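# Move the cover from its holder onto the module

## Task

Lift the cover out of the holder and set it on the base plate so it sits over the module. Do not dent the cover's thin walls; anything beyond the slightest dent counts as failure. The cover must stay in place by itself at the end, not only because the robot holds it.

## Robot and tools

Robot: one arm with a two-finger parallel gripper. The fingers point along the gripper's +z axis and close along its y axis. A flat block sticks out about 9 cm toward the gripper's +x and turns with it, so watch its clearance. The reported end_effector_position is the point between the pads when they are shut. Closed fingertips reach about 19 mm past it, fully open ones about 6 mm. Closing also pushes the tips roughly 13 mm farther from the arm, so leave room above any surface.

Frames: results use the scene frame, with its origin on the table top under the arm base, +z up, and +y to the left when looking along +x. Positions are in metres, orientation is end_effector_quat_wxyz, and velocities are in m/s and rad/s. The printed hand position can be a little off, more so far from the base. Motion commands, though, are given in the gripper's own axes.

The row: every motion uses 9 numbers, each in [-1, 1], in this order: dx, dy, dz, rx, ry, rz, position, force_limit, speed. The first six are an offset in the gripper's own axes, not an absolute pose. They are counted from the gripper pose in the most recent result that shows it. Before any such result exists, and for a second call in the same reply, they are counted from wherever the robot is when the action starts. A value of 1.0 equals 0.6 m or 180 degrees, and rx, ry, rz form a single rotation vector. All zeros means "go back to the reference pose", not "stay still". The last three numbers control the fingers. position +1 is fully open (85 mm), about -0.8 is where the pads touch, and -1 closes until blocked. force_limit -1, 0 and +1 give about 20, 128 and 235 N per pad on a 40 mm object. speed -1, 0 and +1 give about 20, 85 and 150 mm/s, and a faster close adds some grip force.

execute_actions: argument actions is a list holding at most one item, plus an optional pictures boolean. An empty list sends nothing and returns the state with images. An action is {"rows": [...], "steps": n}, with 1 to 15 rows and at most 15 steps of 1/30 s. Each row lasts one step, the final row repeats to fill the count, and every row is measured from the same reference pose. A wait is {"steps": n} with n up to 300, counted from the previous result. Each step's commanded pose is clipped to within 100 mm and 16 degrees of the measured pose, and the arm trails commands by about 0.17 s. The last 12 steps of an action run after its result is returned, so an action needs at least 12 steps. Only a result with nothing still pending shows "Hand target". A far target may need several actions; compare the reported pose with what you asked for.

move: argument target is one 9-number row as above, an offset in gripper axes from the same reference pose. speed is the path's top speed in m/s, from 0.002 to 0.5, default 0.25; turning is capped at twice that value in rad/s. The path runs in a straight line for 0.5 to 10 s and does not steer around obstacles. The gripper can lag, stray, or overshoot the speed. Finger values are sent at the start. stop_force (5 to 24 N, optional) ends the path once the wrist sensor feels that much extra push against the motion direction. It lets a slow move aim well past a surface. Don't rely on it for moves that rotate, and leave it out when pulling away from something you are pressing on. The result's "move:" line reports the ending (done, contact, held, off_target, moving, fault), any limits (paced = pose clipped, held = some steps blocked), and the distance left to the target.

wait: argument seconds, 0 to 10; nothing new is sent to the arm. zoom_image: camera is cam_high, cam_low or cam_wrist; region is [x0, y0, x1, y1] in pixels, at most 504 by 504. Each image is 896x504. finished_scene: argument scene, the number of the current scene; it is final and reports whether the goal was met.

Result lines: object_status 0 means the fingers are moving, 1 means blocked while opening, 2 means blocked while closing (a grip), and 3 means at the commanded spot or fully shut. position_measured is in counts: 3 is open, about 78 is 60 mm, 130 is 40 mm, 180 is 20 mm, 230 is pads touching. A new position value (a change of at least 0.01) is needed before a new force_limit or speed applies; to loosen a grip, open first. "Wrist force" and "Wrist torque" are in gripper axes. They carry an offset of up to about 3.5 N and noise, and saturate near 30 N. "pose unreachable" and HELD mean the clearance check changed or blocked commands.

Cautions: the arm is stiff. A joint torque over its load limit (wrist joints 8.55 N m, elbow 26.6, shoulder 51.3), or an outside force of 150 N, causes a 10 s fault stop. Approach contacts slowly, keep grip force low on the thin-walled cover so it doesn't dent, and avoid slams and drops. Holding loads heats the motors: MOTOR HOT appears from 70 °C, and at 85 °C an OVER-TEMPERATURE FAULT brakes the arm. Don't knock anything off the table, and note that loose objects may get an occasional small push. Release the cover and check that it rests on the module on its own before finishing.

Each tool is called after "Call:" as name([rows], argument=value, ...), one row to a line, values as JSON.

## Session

Call:
execute_actions(actions=[])

Scene clock: 0.00 s of 5600.00 s.
end_effector_position=(+0.5568, +0.0496, +0.3469) position_measured=3 object_status=3 end_effector_quat_wxyz=(+0.507, +0.690, +0.358, +0.374) end_effector_velocity=(-0.000, -0.001, +0.001) end_effector_angular_velocity=(-0.001, -0.001, -0.001)
Joint positions: [ 0.643 -1.052  1.443 -3.854 -2.438  1.425]
Joint velocities: [-0.    -0.002 -0.     0.    -0.    -0.002]
Motor temperatures (°C, as the motors report them): [24 28 30 32 35 39]
Wrist force (N, on the end effector, along its own x y z axes, offset not removed): no reading
Wrist torque (N m, same axes, about the end effector's origin, offset not removed): no reading
Hand target: +0.557, +0.050, +0.347; +0.507, +0.690, +0.358, +0.374
camera_calibration (this result's frames):
cam_wrist: T_world_to_cam=[[0.101214, -0.214576, 0.971449, -0.386721], [-0.6873, -0.721065, -0.0876618, 0.478304], [0.719288, -0.658804, -0.22046, -0.140539], [0, 0, 0, 1]] pos_world=[0.468968, 0.169319, 0.386626]

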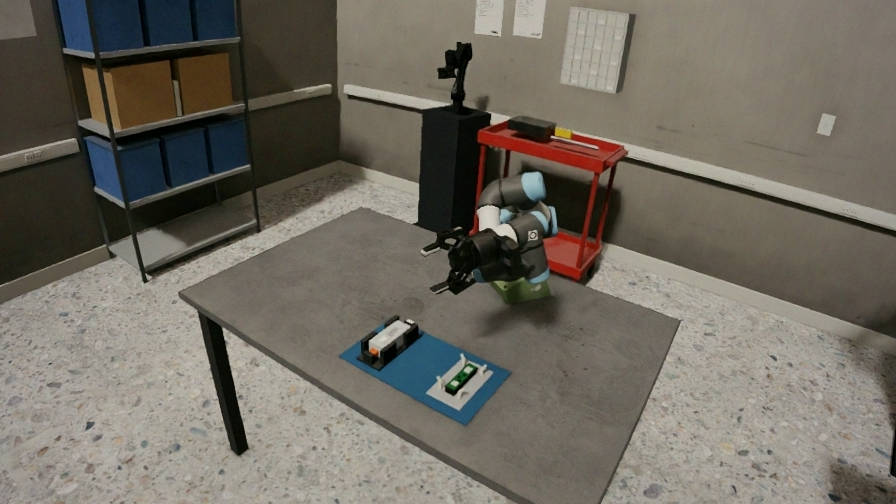

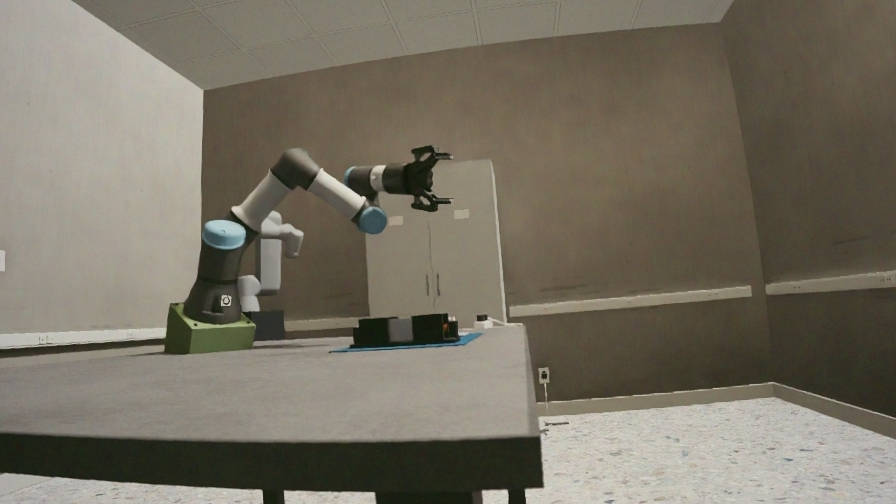

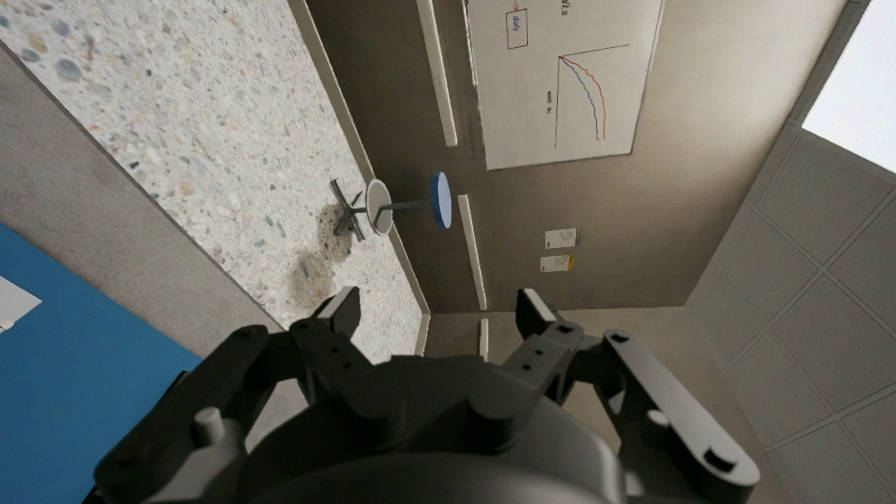

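Call:
move(target=[-0.348,-0.256,0.053,0.361,-0.266,0.255,1,-1,0], speed=0.3)

Scene clock: 4.13 s of 5600.00 s.
end_effector_position=(+0.4704, -0.1108, +0.1601) position_measured=3 object_status=3 end_effector_quat_wxyz=(+0.001, +1.000, +0.000, +0.001) end_effector_velocity=(-0.000, -0.001, -0.001) end_effector_angular_velocity=(+0.009, +0.010, -0.001)
Joint positions: [-0.25  -1.512  1.222 -1.698 -1.624  2.673]
Joint velocities: [-0.006  0.013 -0.021  0.02   0.006 -0.003]
Motor temperatures (°C, as the motors report them): [24 28 30 32 35 39]
Wrist force (N, on the end effector, along its own x y z axes, offset not removed): [0.3 0.2 2.2]
Wrist torque (N m, same axes, about the end effector's origin, offset not removed): [0.14 0.05 0.08]
Hand target: +0.470, -0.111, +0.160; +0.000, +1.000, +0.000, +0.000
Off the commanded pose: 0.000 m, 0 deg.
Kept back: nothing.
move: done
camera_calibration (this result's frames):
cam_wrist: T_world_to_cam=[[0.00939171, -0.999739, 0.0208141, -0.122559], [-0.961927, -0.00334681, 0.273286, 0.437755], [-0.273145, -0.0225883, -0.961708, 0.430865], [0, 0, 0, 1]] pos_world=[0.539928, -0.111329, 0.297284]

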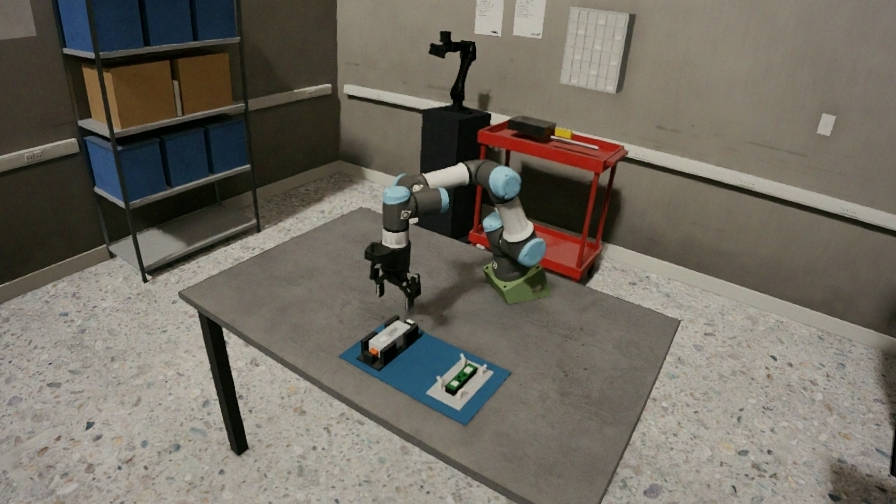

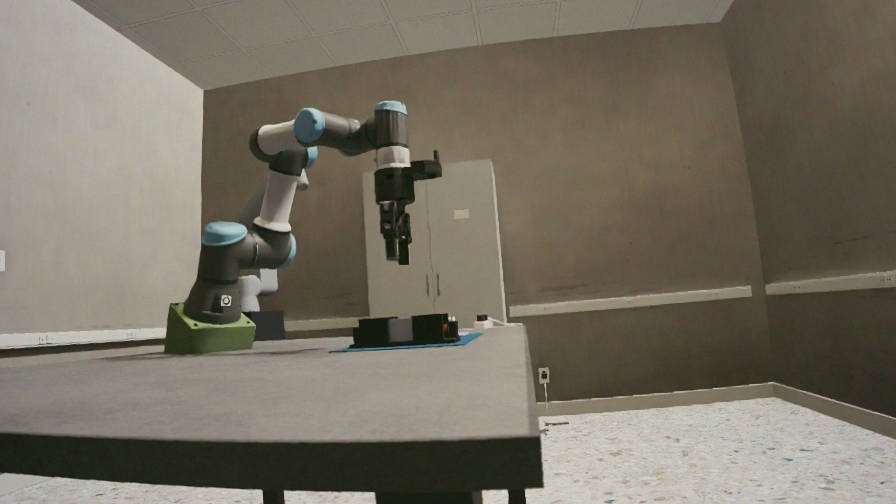

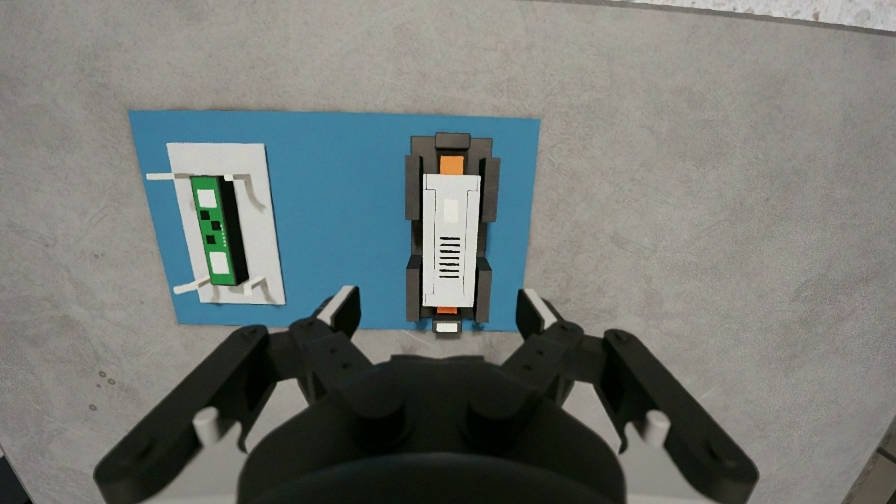

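Call:
move(target=[0.007,0.0155,0.16,0,0,0.006,0.7,-1,0])

Call:
zoom_image(camera="cam_low", region=[340, 260, 480, 360])

Call:
zoom_image(camera="cam_wrist", region=[320, 160, 560, 370])

Scene clock: 5.67 s of 5600.00 s.
end_effector_position=(+0.4747, -0.1201, +0.0643) position_measured=41 object_status=3 end_effector_quat_wxyz=(+0.001, +1.000, -0.009, +0.000) end_effector_velocity=(+0.001, -0.000, -0.002) end_effector_angular_velocity=(-0.001, -0.003, -0.001)
Joint positions: [-0.283 -1.372  1.46  -2.077 -1.61   2.661]
Joint velocities: [-0.     0.005  0.002 -0.01   0.     0.   ]
Motor temperatures (°C, as the motors report them): [24 28 30 32 35 39]
Wrist force (N, on the end effector, along its own x y z axes, offset not removed): [-0.3 1.1 0.8]
Wrist torque (N m, same axes, about the end effector's origin, offset not removed): [0.25 -0.01 0.07]
Hand target: +0.475, -0.120, +0.064; +0.001, +1.000, -0.009, +0.001
Off the commanded pose: 0.000 m, 0 deg.
Kept back: nothing.
move: done
camera_calibration (this result's frames):
cam_wrist: T_world_to_cam=[[-0.00942327, -0.999741, 0.0207026, -0.120973], [-0.961762, 0.0147287, 0.273489, 0.47019], [-0.273723, -0.0173339, -0.961652, 0.34059], [0, 0, 0, 1]] pos_world=[0.544298, -0.121963, 0.201442]

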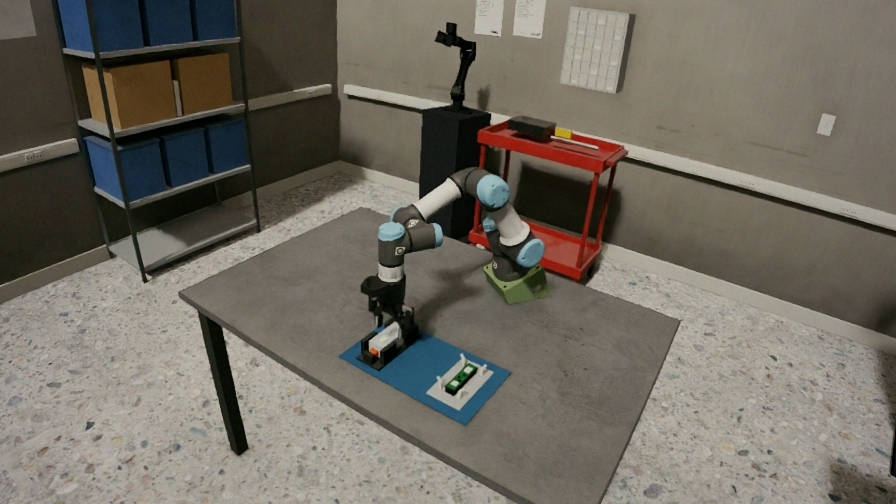

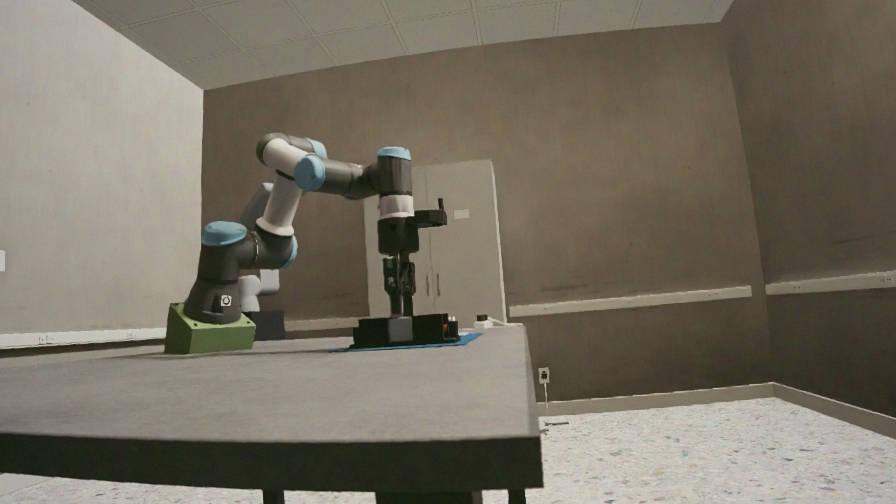

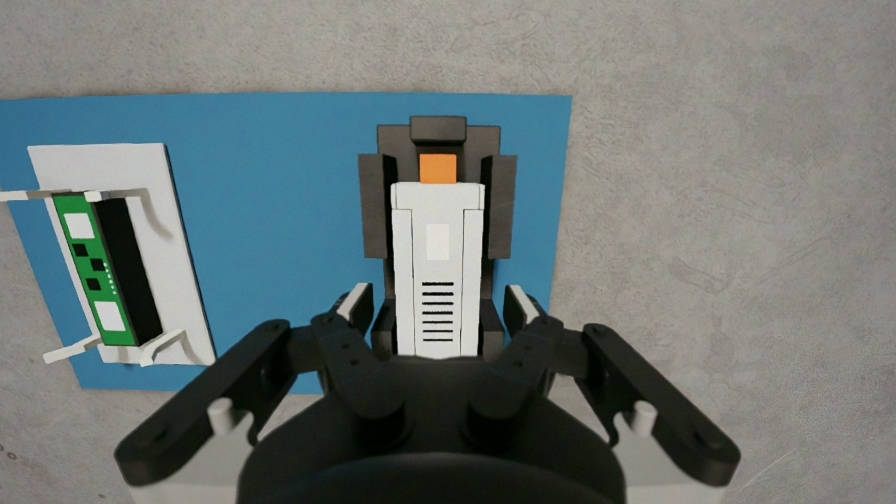

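Region (340, 260, 480, 360) of cam_low's 896x504 image, scaled by 3.600, with more detail than that image has; it fills the top 360 rows of this view, and the rest is white.

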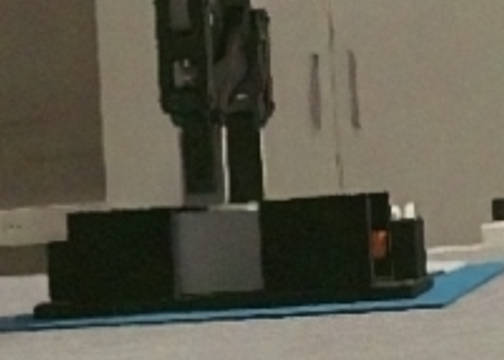

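Region (320, 160, 560, 370) of cam_wrist's 896x504 image, scaled by 2.100, with more detail than that image has; it fills the top 441 rows of this view, and the rest is white.

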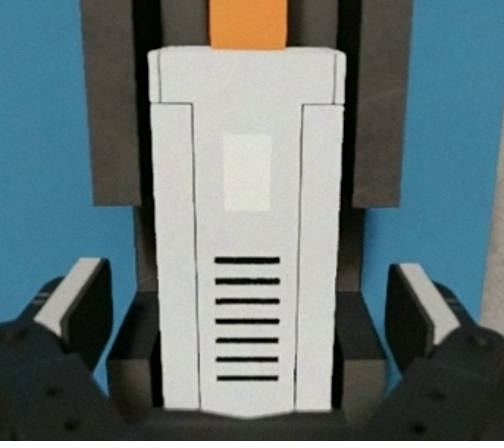

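Call:
move(target=[0.0065,-0.0012,0.054,0,0,0,0.4,-1,-0.5], speed=0.05, stop_force=10)

Call:
zoom_image(camera="cam_low", region=[340, 260, 480, 360])

Scene clock: 7.03 s of 5600.00 s.
end_effector_position=(+0.4787, -0.1195, +0.0321) position_measured=78 object_status=3 end_effector_quat_wxyz=(+0.001, +1.000, -0.009, +0.000) end_effector_velocity=(+0.001, +0.000, -0.002) end_effector_angular_velocity=(+0.001, -0.001, -0.001)
Joint positions: [-0.28  -1.289  1.488 -2.188 -1.612  2.664]
Joint velocities: [ 0.     0.006 -0.    -0.006  0.001  0.001]
Motor temperatures (°C, as the motors report them): [24 28 30 32 35 39]
Wrist force (N, on the end effector, along its own x y z axes, offset not removed): [-0.7 0.9 2.4]
Wrist torque (N m, same axes, about the end effector's origin, offset not removed): [0.21 0.24 0.04]
Hand target: +0.479, -0.119, +0.032; +0.001, +1.000, -0.009, +0.000
Off the commanded pose: 0.000 m, 0 deg.
Kept back: nothing.
move: done
camera_calibration (this result's frames):
cam_wrist: T_world_to_cam=[[-0.00942183, -0.999742, 0.0206824, -0.119632], [-0.961756, 0.0147222, 0.273513, 0.482779], [-0.273747, -0.0173144, -0.961646, 0.310715], [0, 0, 0, 1]] pos_world=[0.548246, -0.121329, 0.169225]

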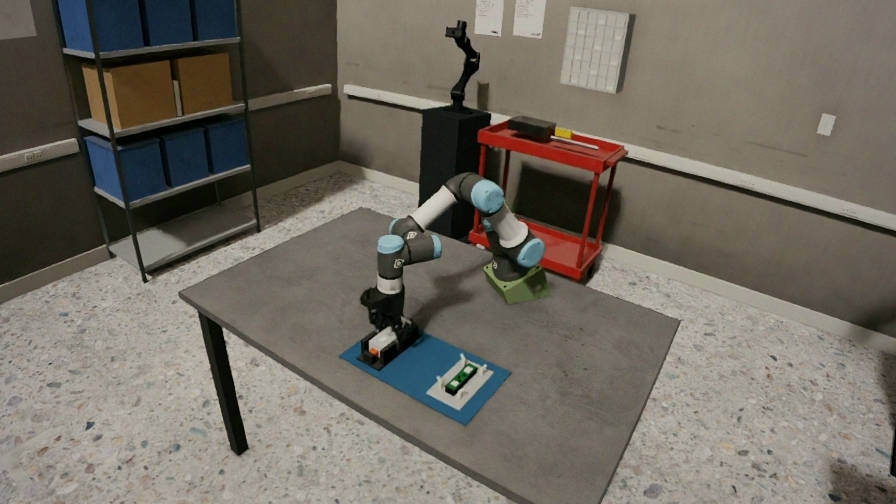

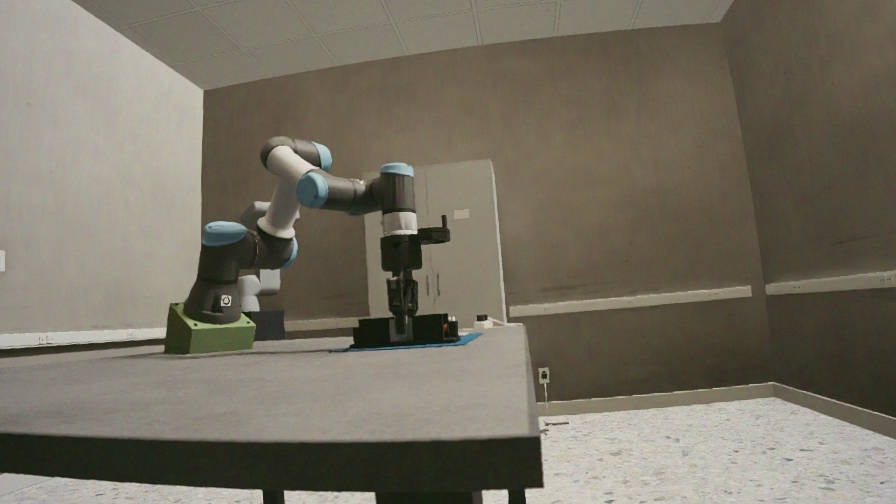

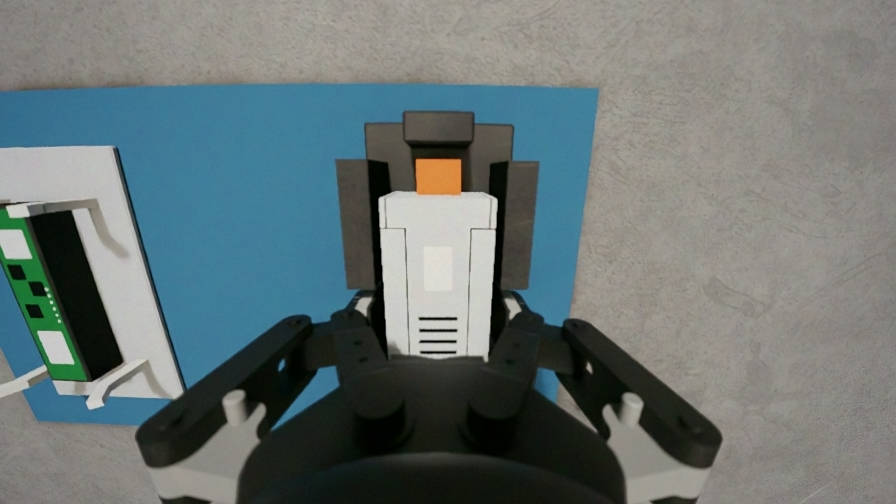

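Region (340, 260, 480, 360) of cam_low's 896x504 image, scaled by 3.600, with more detail than that image has; it fills the top 360 rows of this view, and the rest is white.

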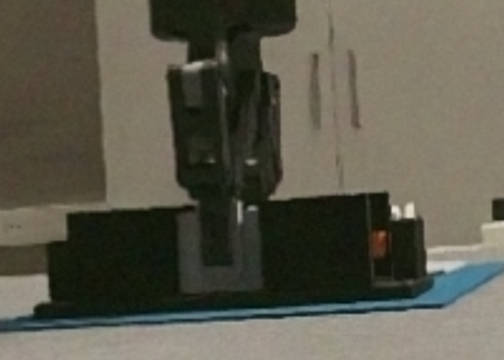

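Call:
move(target=[-0.0015,0,0,0,0,0,-1,-0.85,-1])

Call:
move(target=[0,0,-0.005,0,0,0,-1,-0.85,-1], speed=0.006)

Scene clock: 8.63 s of 5600.00 s.
end_effector_position=(+0.4778, -0.1195, +0.0322) position_measured=125 object_status=2 end_effector_quat_wxyz=(+0.001, +1.000, -0.009, +0.001) end_effector_velocity=(+0.000, -0.000, +0.001) end_effector_angular_velocity=(-0.001, -0.002, +0.002)
Joint positions: [-0.281 -1.292  1.494 -2.191 -1.611  2.663]
Joint velocities: [ 0.    -0.001 -0.    -0.    -0.    -0.002]
Motor temperatures (°C, as the motors report them): [24 28 30 32 35 39]
Wrist force (N, on the end effector, along its own x y z axes, offset not removed): [1.6 0.3 -5.6]
Wrist torque (N m, same axes, about the end effector's origin, offset not removed): [0.06 -0.49 -0.31]
Hand target: +0.478, -0.119, +0.032; +0.001, +1.000, -0.009, +0.000
Off the commanded pose: 0.000 m, 0 deg.
Kept back: nothing.
move: done
camera_calibration (this result's frames):
cam_wrist: T_world_to_cam=[[-0.00939009, -0.999741, 0.0207408, -0.119652], [-0.961796, 0.0147051, 0.27337, 0.481954], [-0.273605, -0.0173815, -0.961685, 0.310453], [0, 0, 0, 1]] pos_world=[0.54736, -0.121312, 0.169288]

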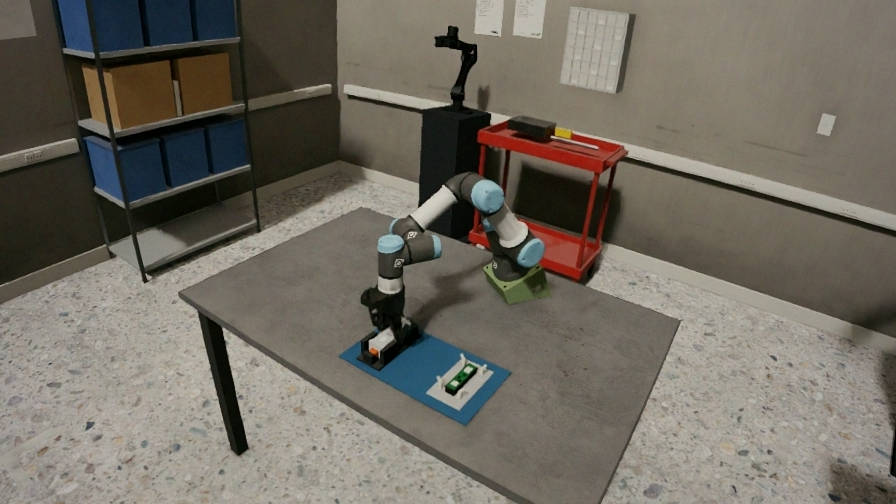

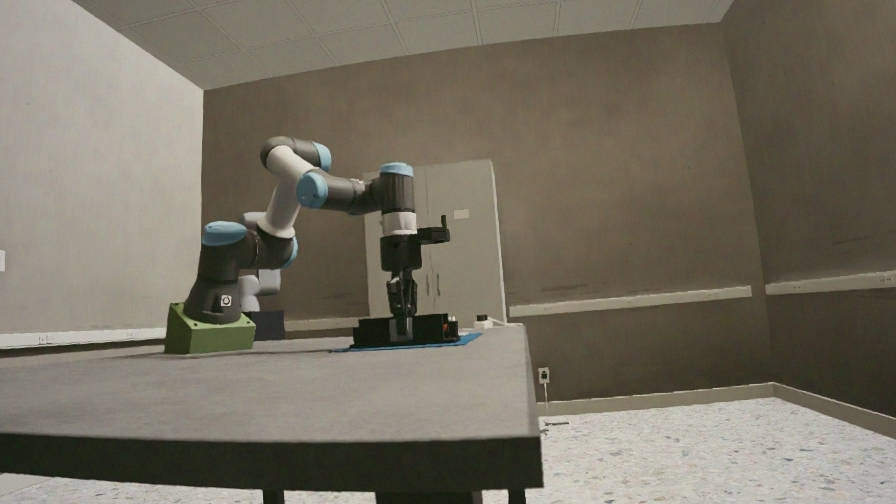

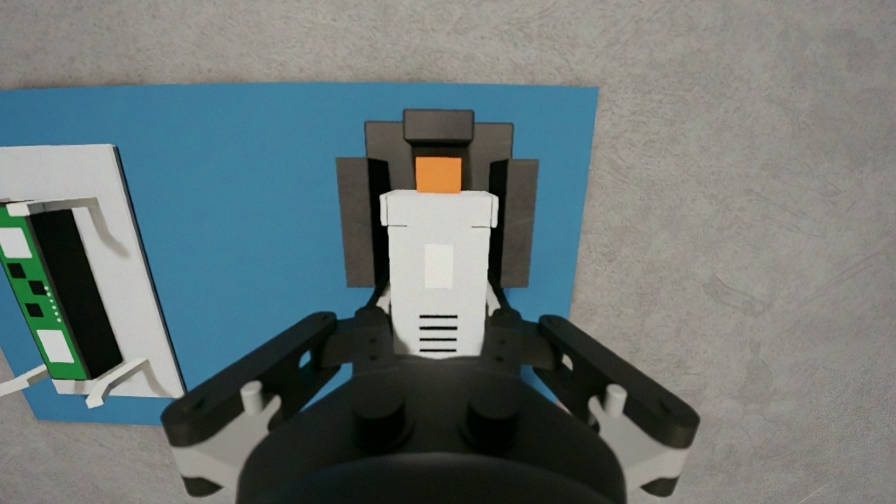

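Scene clock: 9.37 s of 5600.00 s.
end_effector_position=(+0.4778, -0.1195, +0.0350) position_measured=125 object_status=2 end_effector_quat_wxyz=(+0.001, +1.000, -0.009, +0.001) end_effector_velocity=(-0.000, -0.000, +0.001) end_effector_angular_velocity=(-0.001, +0.001, -0.000)
Joint positions: [-0.281 -1.299  1.49  -2.18  -1.611  2.663]
Joint velocities: [ 0.    -0.002 -0.002  0.005 -0.001  0.001]
Motor temperatures (°C, as the motors report them): [24 28 30 32 35 39]
Wrist force (N, on the end effector, along its own x y z axes, offset not removed): [1.1 2.2 9.3]
Wrist torque (N m, same axes, about the end effector's origin, offset not removed): [0.45 0.08 -0.05]
Hand target: +0.478, -0.119, +0.035; +0.001, +1.000, -0.009, +0.001
Off the commanded pose: 0.000 m, 0 deg.
Kept back: nothing.
move: done
camera_calibration (this result's frames):
cam_wrist: T_world_to_cam=[[-0.00941234, -0.999743, 0.0206274, -0.119674], [-0.961808, 0.0146948, 0.27333, 0.481175], [-0.273563, -0.0172669, -0.961699, 0.313211], [0, 0, 0, 1]] pos_world=[0.547355, -0.121306, 0.172163]

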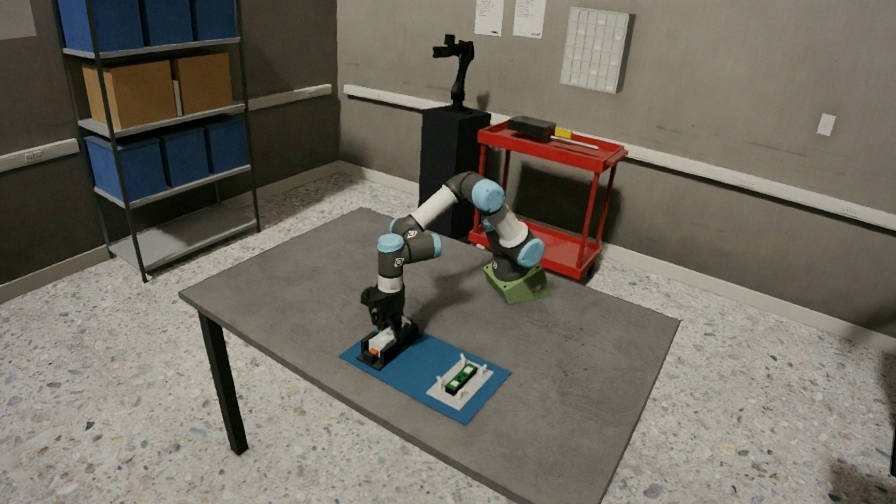

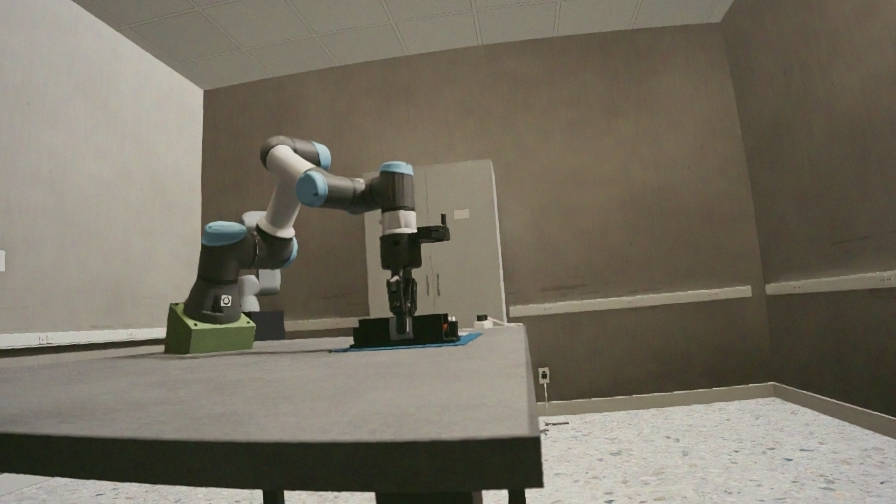

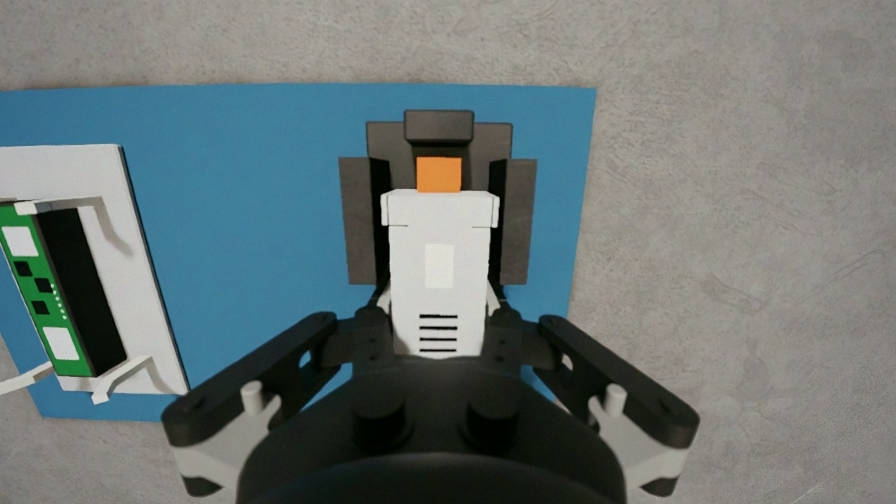

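This cover is softer; it seems nearly to follow.

Call:
move(target=[0,0,-0.01,0,0,0,-1,-0.85,-1], speed=0.008)

Call:
zoom_image(camera="cam_low", region=[340, 260, 480, 360])

Scene clock: 10.80 s of 5600.00 s.
end_effector_position=(+0.4778, -0.1195, +0.0409) position_measured=125 object_status=2 end_effector_quat_wxyz=(+0.001, +1.000, -0.009, +0.001) end_effector_velocity=(+0.000, -0.000, +0.002) end_effector_angular_velocity=(-0.000, -0.000, +0.001)
Joint positions: [-0.28  -1.312  1.482 -2.159 -1.612  2.664]
Joint velocities: [ 0.    -0.004 -0.003  0.007 -0.    -0.001]
Motor temperatures (°C, as the motors report them): [24 28 30 32 35 39]
Wrist force (N, on the end effector, along its own x y z axes, offset not removed): [0.0 1.3 6.8]
Wrist torque (N m, same axes, about the end effector's origin, offset not removed): [0.30 0.14 0.01]
Hand target: +0.478, -0.119, +0.041; +0.001, +1.000, -0.009, +0.001
Off the commanded pose: 0.000 m, 0 deg.
Kept back: nothing.
move: done
camera_calibration (this result's frames):
cam_wrist: T_world_to_cam=[[-0.00941326, -0.999743, 0.0206377, -0.119793], [-0.96181, 0.0146983, 0.273323, 0.479565], [-0.273556, -0.0172767, -0.961701, 0.318816], [0, 0, 0, 1]] pos_world=[0.547337, -0.121303, 0.178002]

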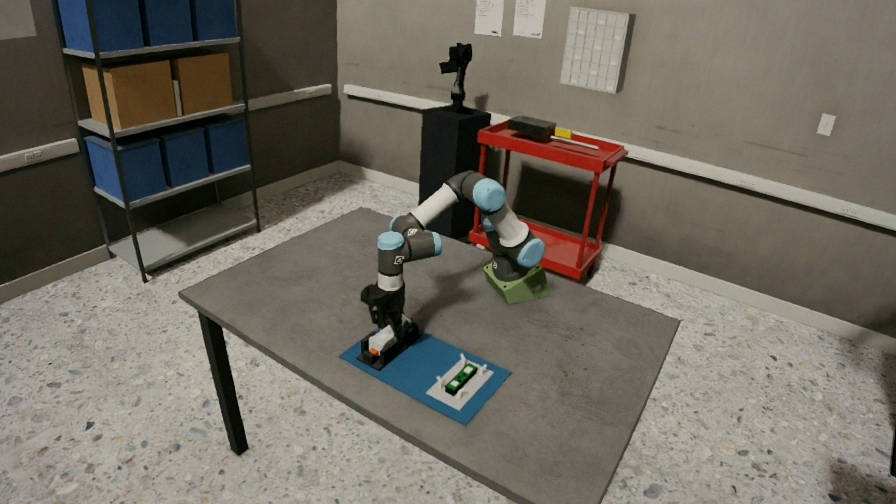

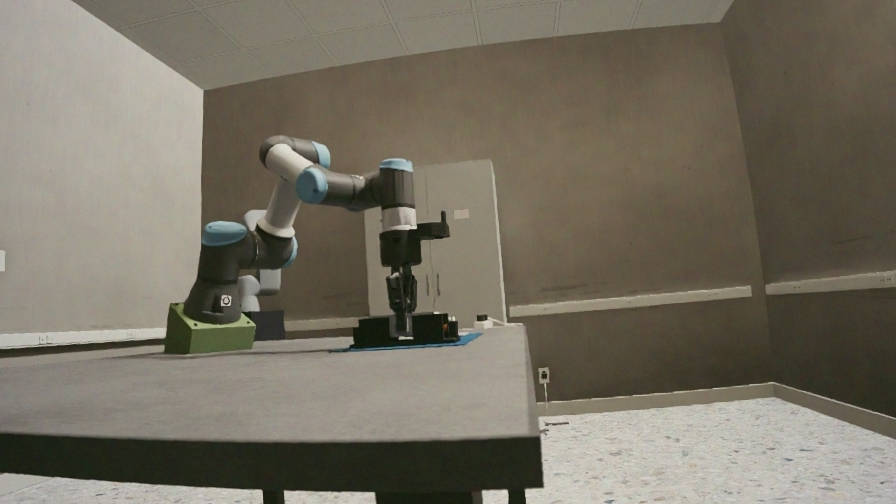

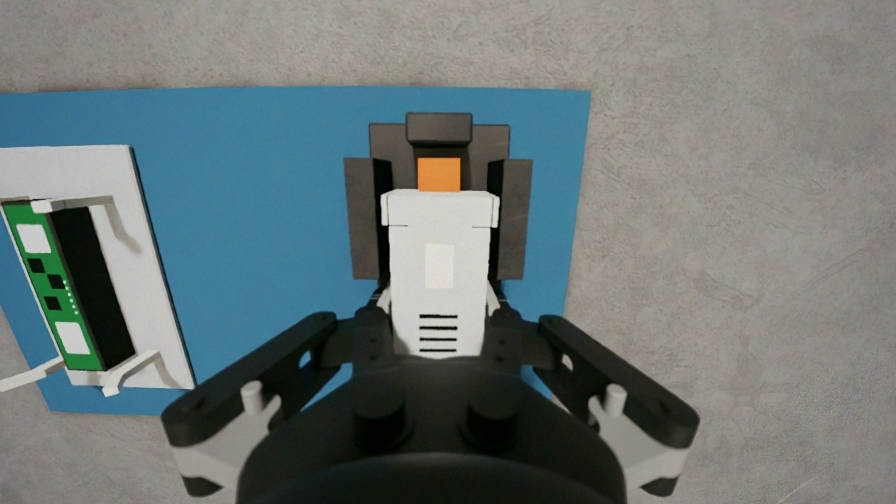

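Region (340, 260, 480, 360) of cam_low's 896x504 image, scaled by 3.600, with more detail than that image has; it fills the top 360 rows of this view, and the rest is white.

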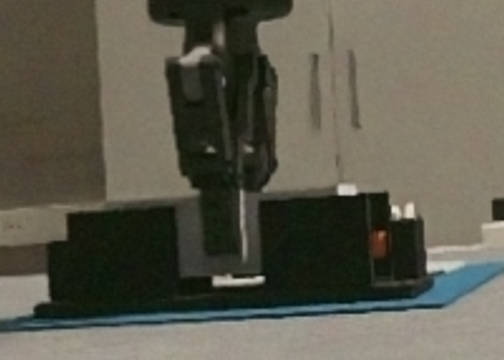

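Call:
move(target=[0,0,-0.035,0,0,0,-1,-0.85,-1], speed=0.014)

Call:
move(target=[0,0,-0.055,0,0,0,-1,-0.85,-1], speed=0.08)

Call:
zoom_image(camera="cam_low", region=[340, 260, 480, 360])

Scene clock: 12.93 s of 5600.00 s.
end_effector_position=(+0.4777, -0.1194, +0.0617) position_measured=125 object_status=2 end_effector_quat_wxyz=(+0.001, +1.000, -0.009, +0.001) end_effector_velocity=(+0.000, -0.000, +0.002) end_effector_angular_velocity=(-0.001, -0.000, -0.002)
Joint positions: [-0.278 -1.356  1.447 -2.081 -1.613  2.666]
Joint velocities: [ 0.    -0.004 -0.005  0.008 -0.001  0.002]
Motor temperatures (°C, as the motors report them): [24 28 30 32 35 39]
Wrist force (N, on the end effector, along its own x y z axes, offset not removed): [-0.1 -0.1 1.5]
Wrist torque (N m, same axes, about the end effector's origin, offset not removed): [0.02 0.01 0.00]
Hand target: +0.478, -0.119, +0.062; +0.001, +1.000, -0.009, +0.001
Off the commanded pose: 0.000 m, 0 deg.
Kept back: nothing.
move: done
camera_calibration (this result's frames):
cam_wrist: T_world_to_cam=[[-0.0094143, -0.999742, 0.0206573, -0.120215], [-0.961822, 0.0147039, 0.273279, 0.473845], [-0.273512, -0.0172959, -0.961713, 0.338785], [0, 0, 0, 1]] pos_world=[0.547285, -0.121292, 0.198806]

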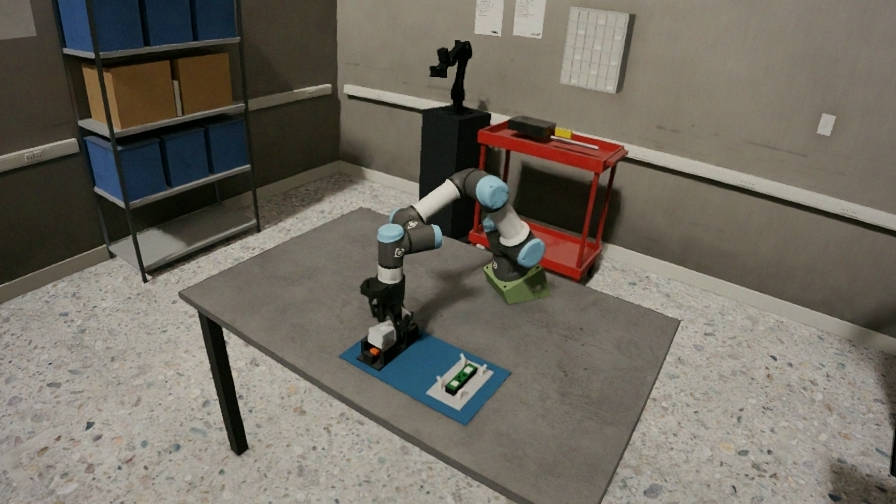

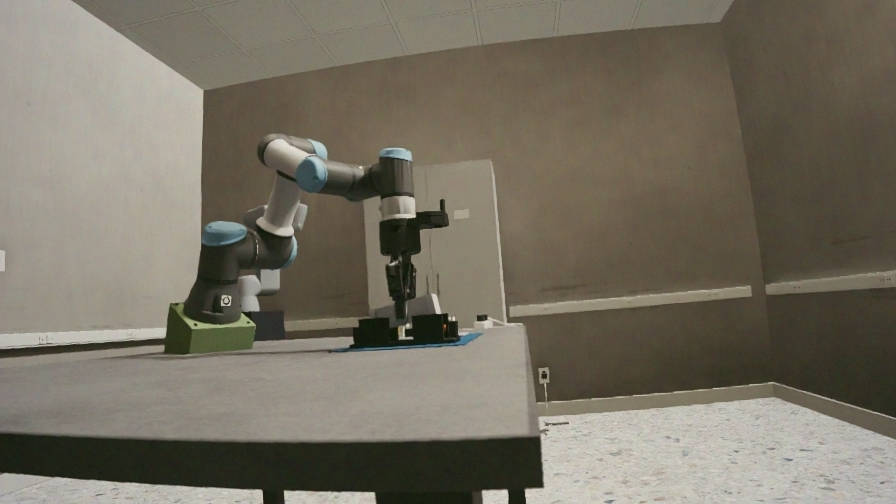

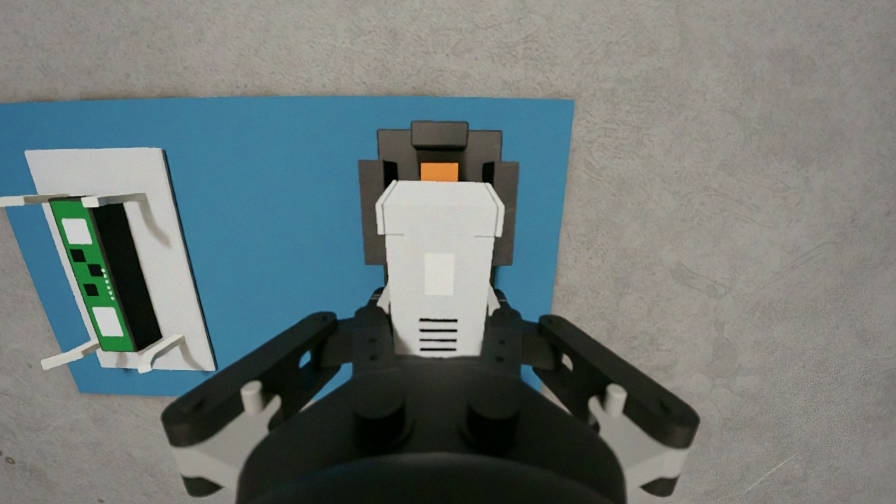

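Scene clock: 13.83 s of 5600.00 s.
end_effector_position=(+0.4777, -0.1194, +0.0945) position_measured=125 object_status=2 end_effector_quat_wxyz=(+0.001, +1.000, -0.009, +0.001) end_effector_velocity=(-0.000, +0.000, +0.001) end_effector_angular_velocity=(+0.003, +0.003, -0.000)
Joint positions: [-0.274 -1.412  1.375 -1.952 -1.614  2.67 ]
Joint velocities: [ 0.     0.    -0.006  0.01   0.001  0.   ]
Motor temperatures (°C, as the motors report them): [24 28 30 32 35 39]
Wrist force (N, on the end effector, along its own x y z axes, offset not removed): [-0.3 0.6 1.9]
Wrist torque (N m, same axes, about the end effector's origin, offset not removed): [0.21 0.10 0.05]
Hand target: +0.478, -0.119, +0.095; +0.001, +1.000, -0.009, +0.001
Off the commanded pose: 0.000 m, 0 deg.
Kept back: nothing.
move: done
camera_calibration (this result's frames):
cam_wrist: T_world_to_cam=[[-0.00941748, -0.999741, 0.0206989, -0.12088], [-0.961852, 0.0147165, 0.273176, 0.464825], [-0.27341, -0.0173367, -0.961741, 0.370281], [0, 0, 0, 1]] pos_world=[0.547193, -0.12127, 0.231638]

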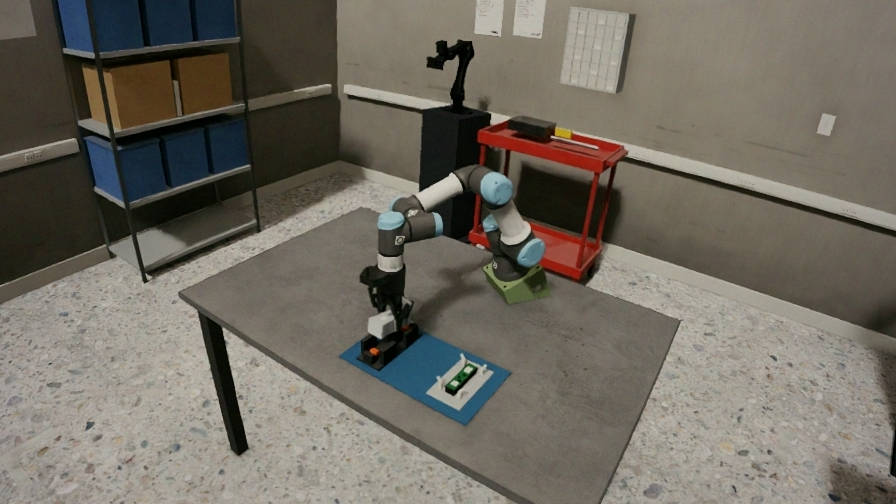

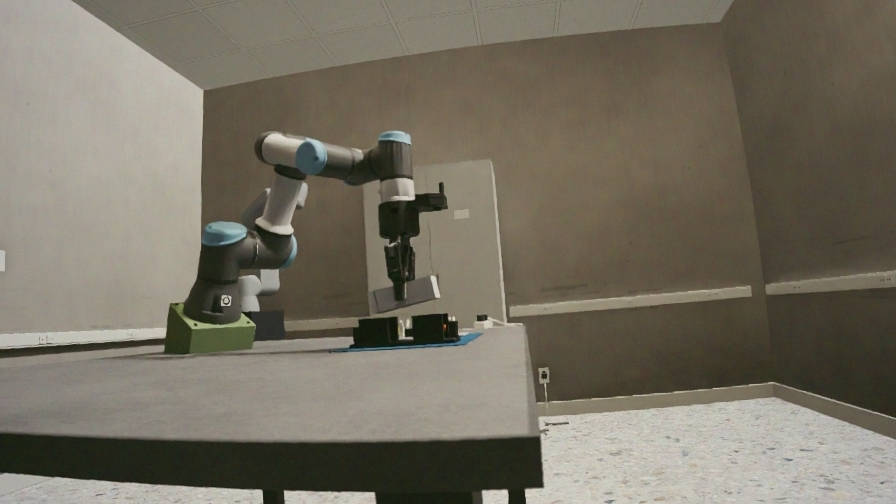

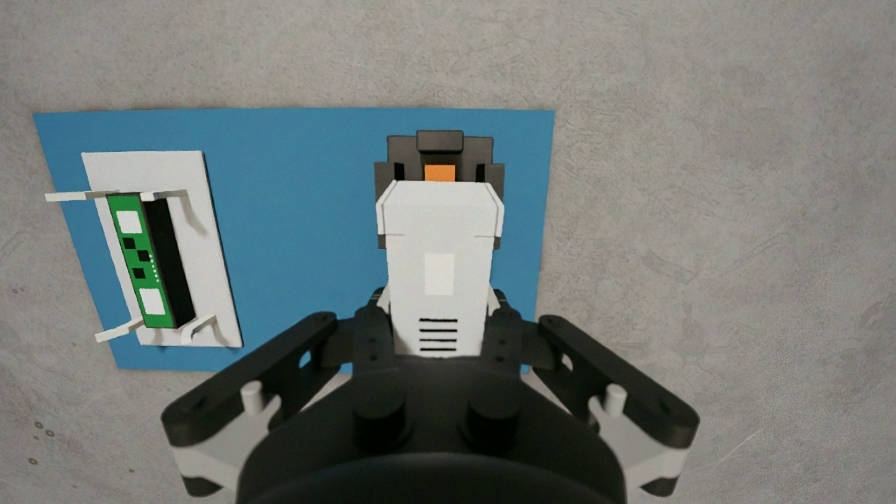

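Region (340, 260, 480, 360) of cam_low's 896x504 image, scaled by 3.600, with more detail than that image has; it fills the top 360 rows of this view, and the rest is white.

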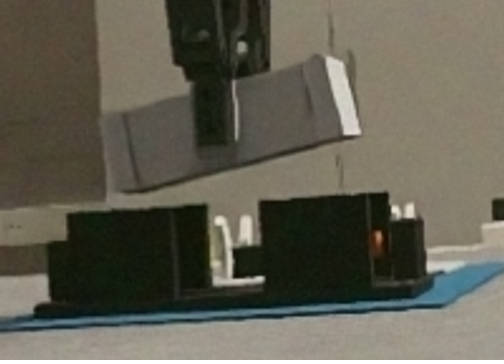

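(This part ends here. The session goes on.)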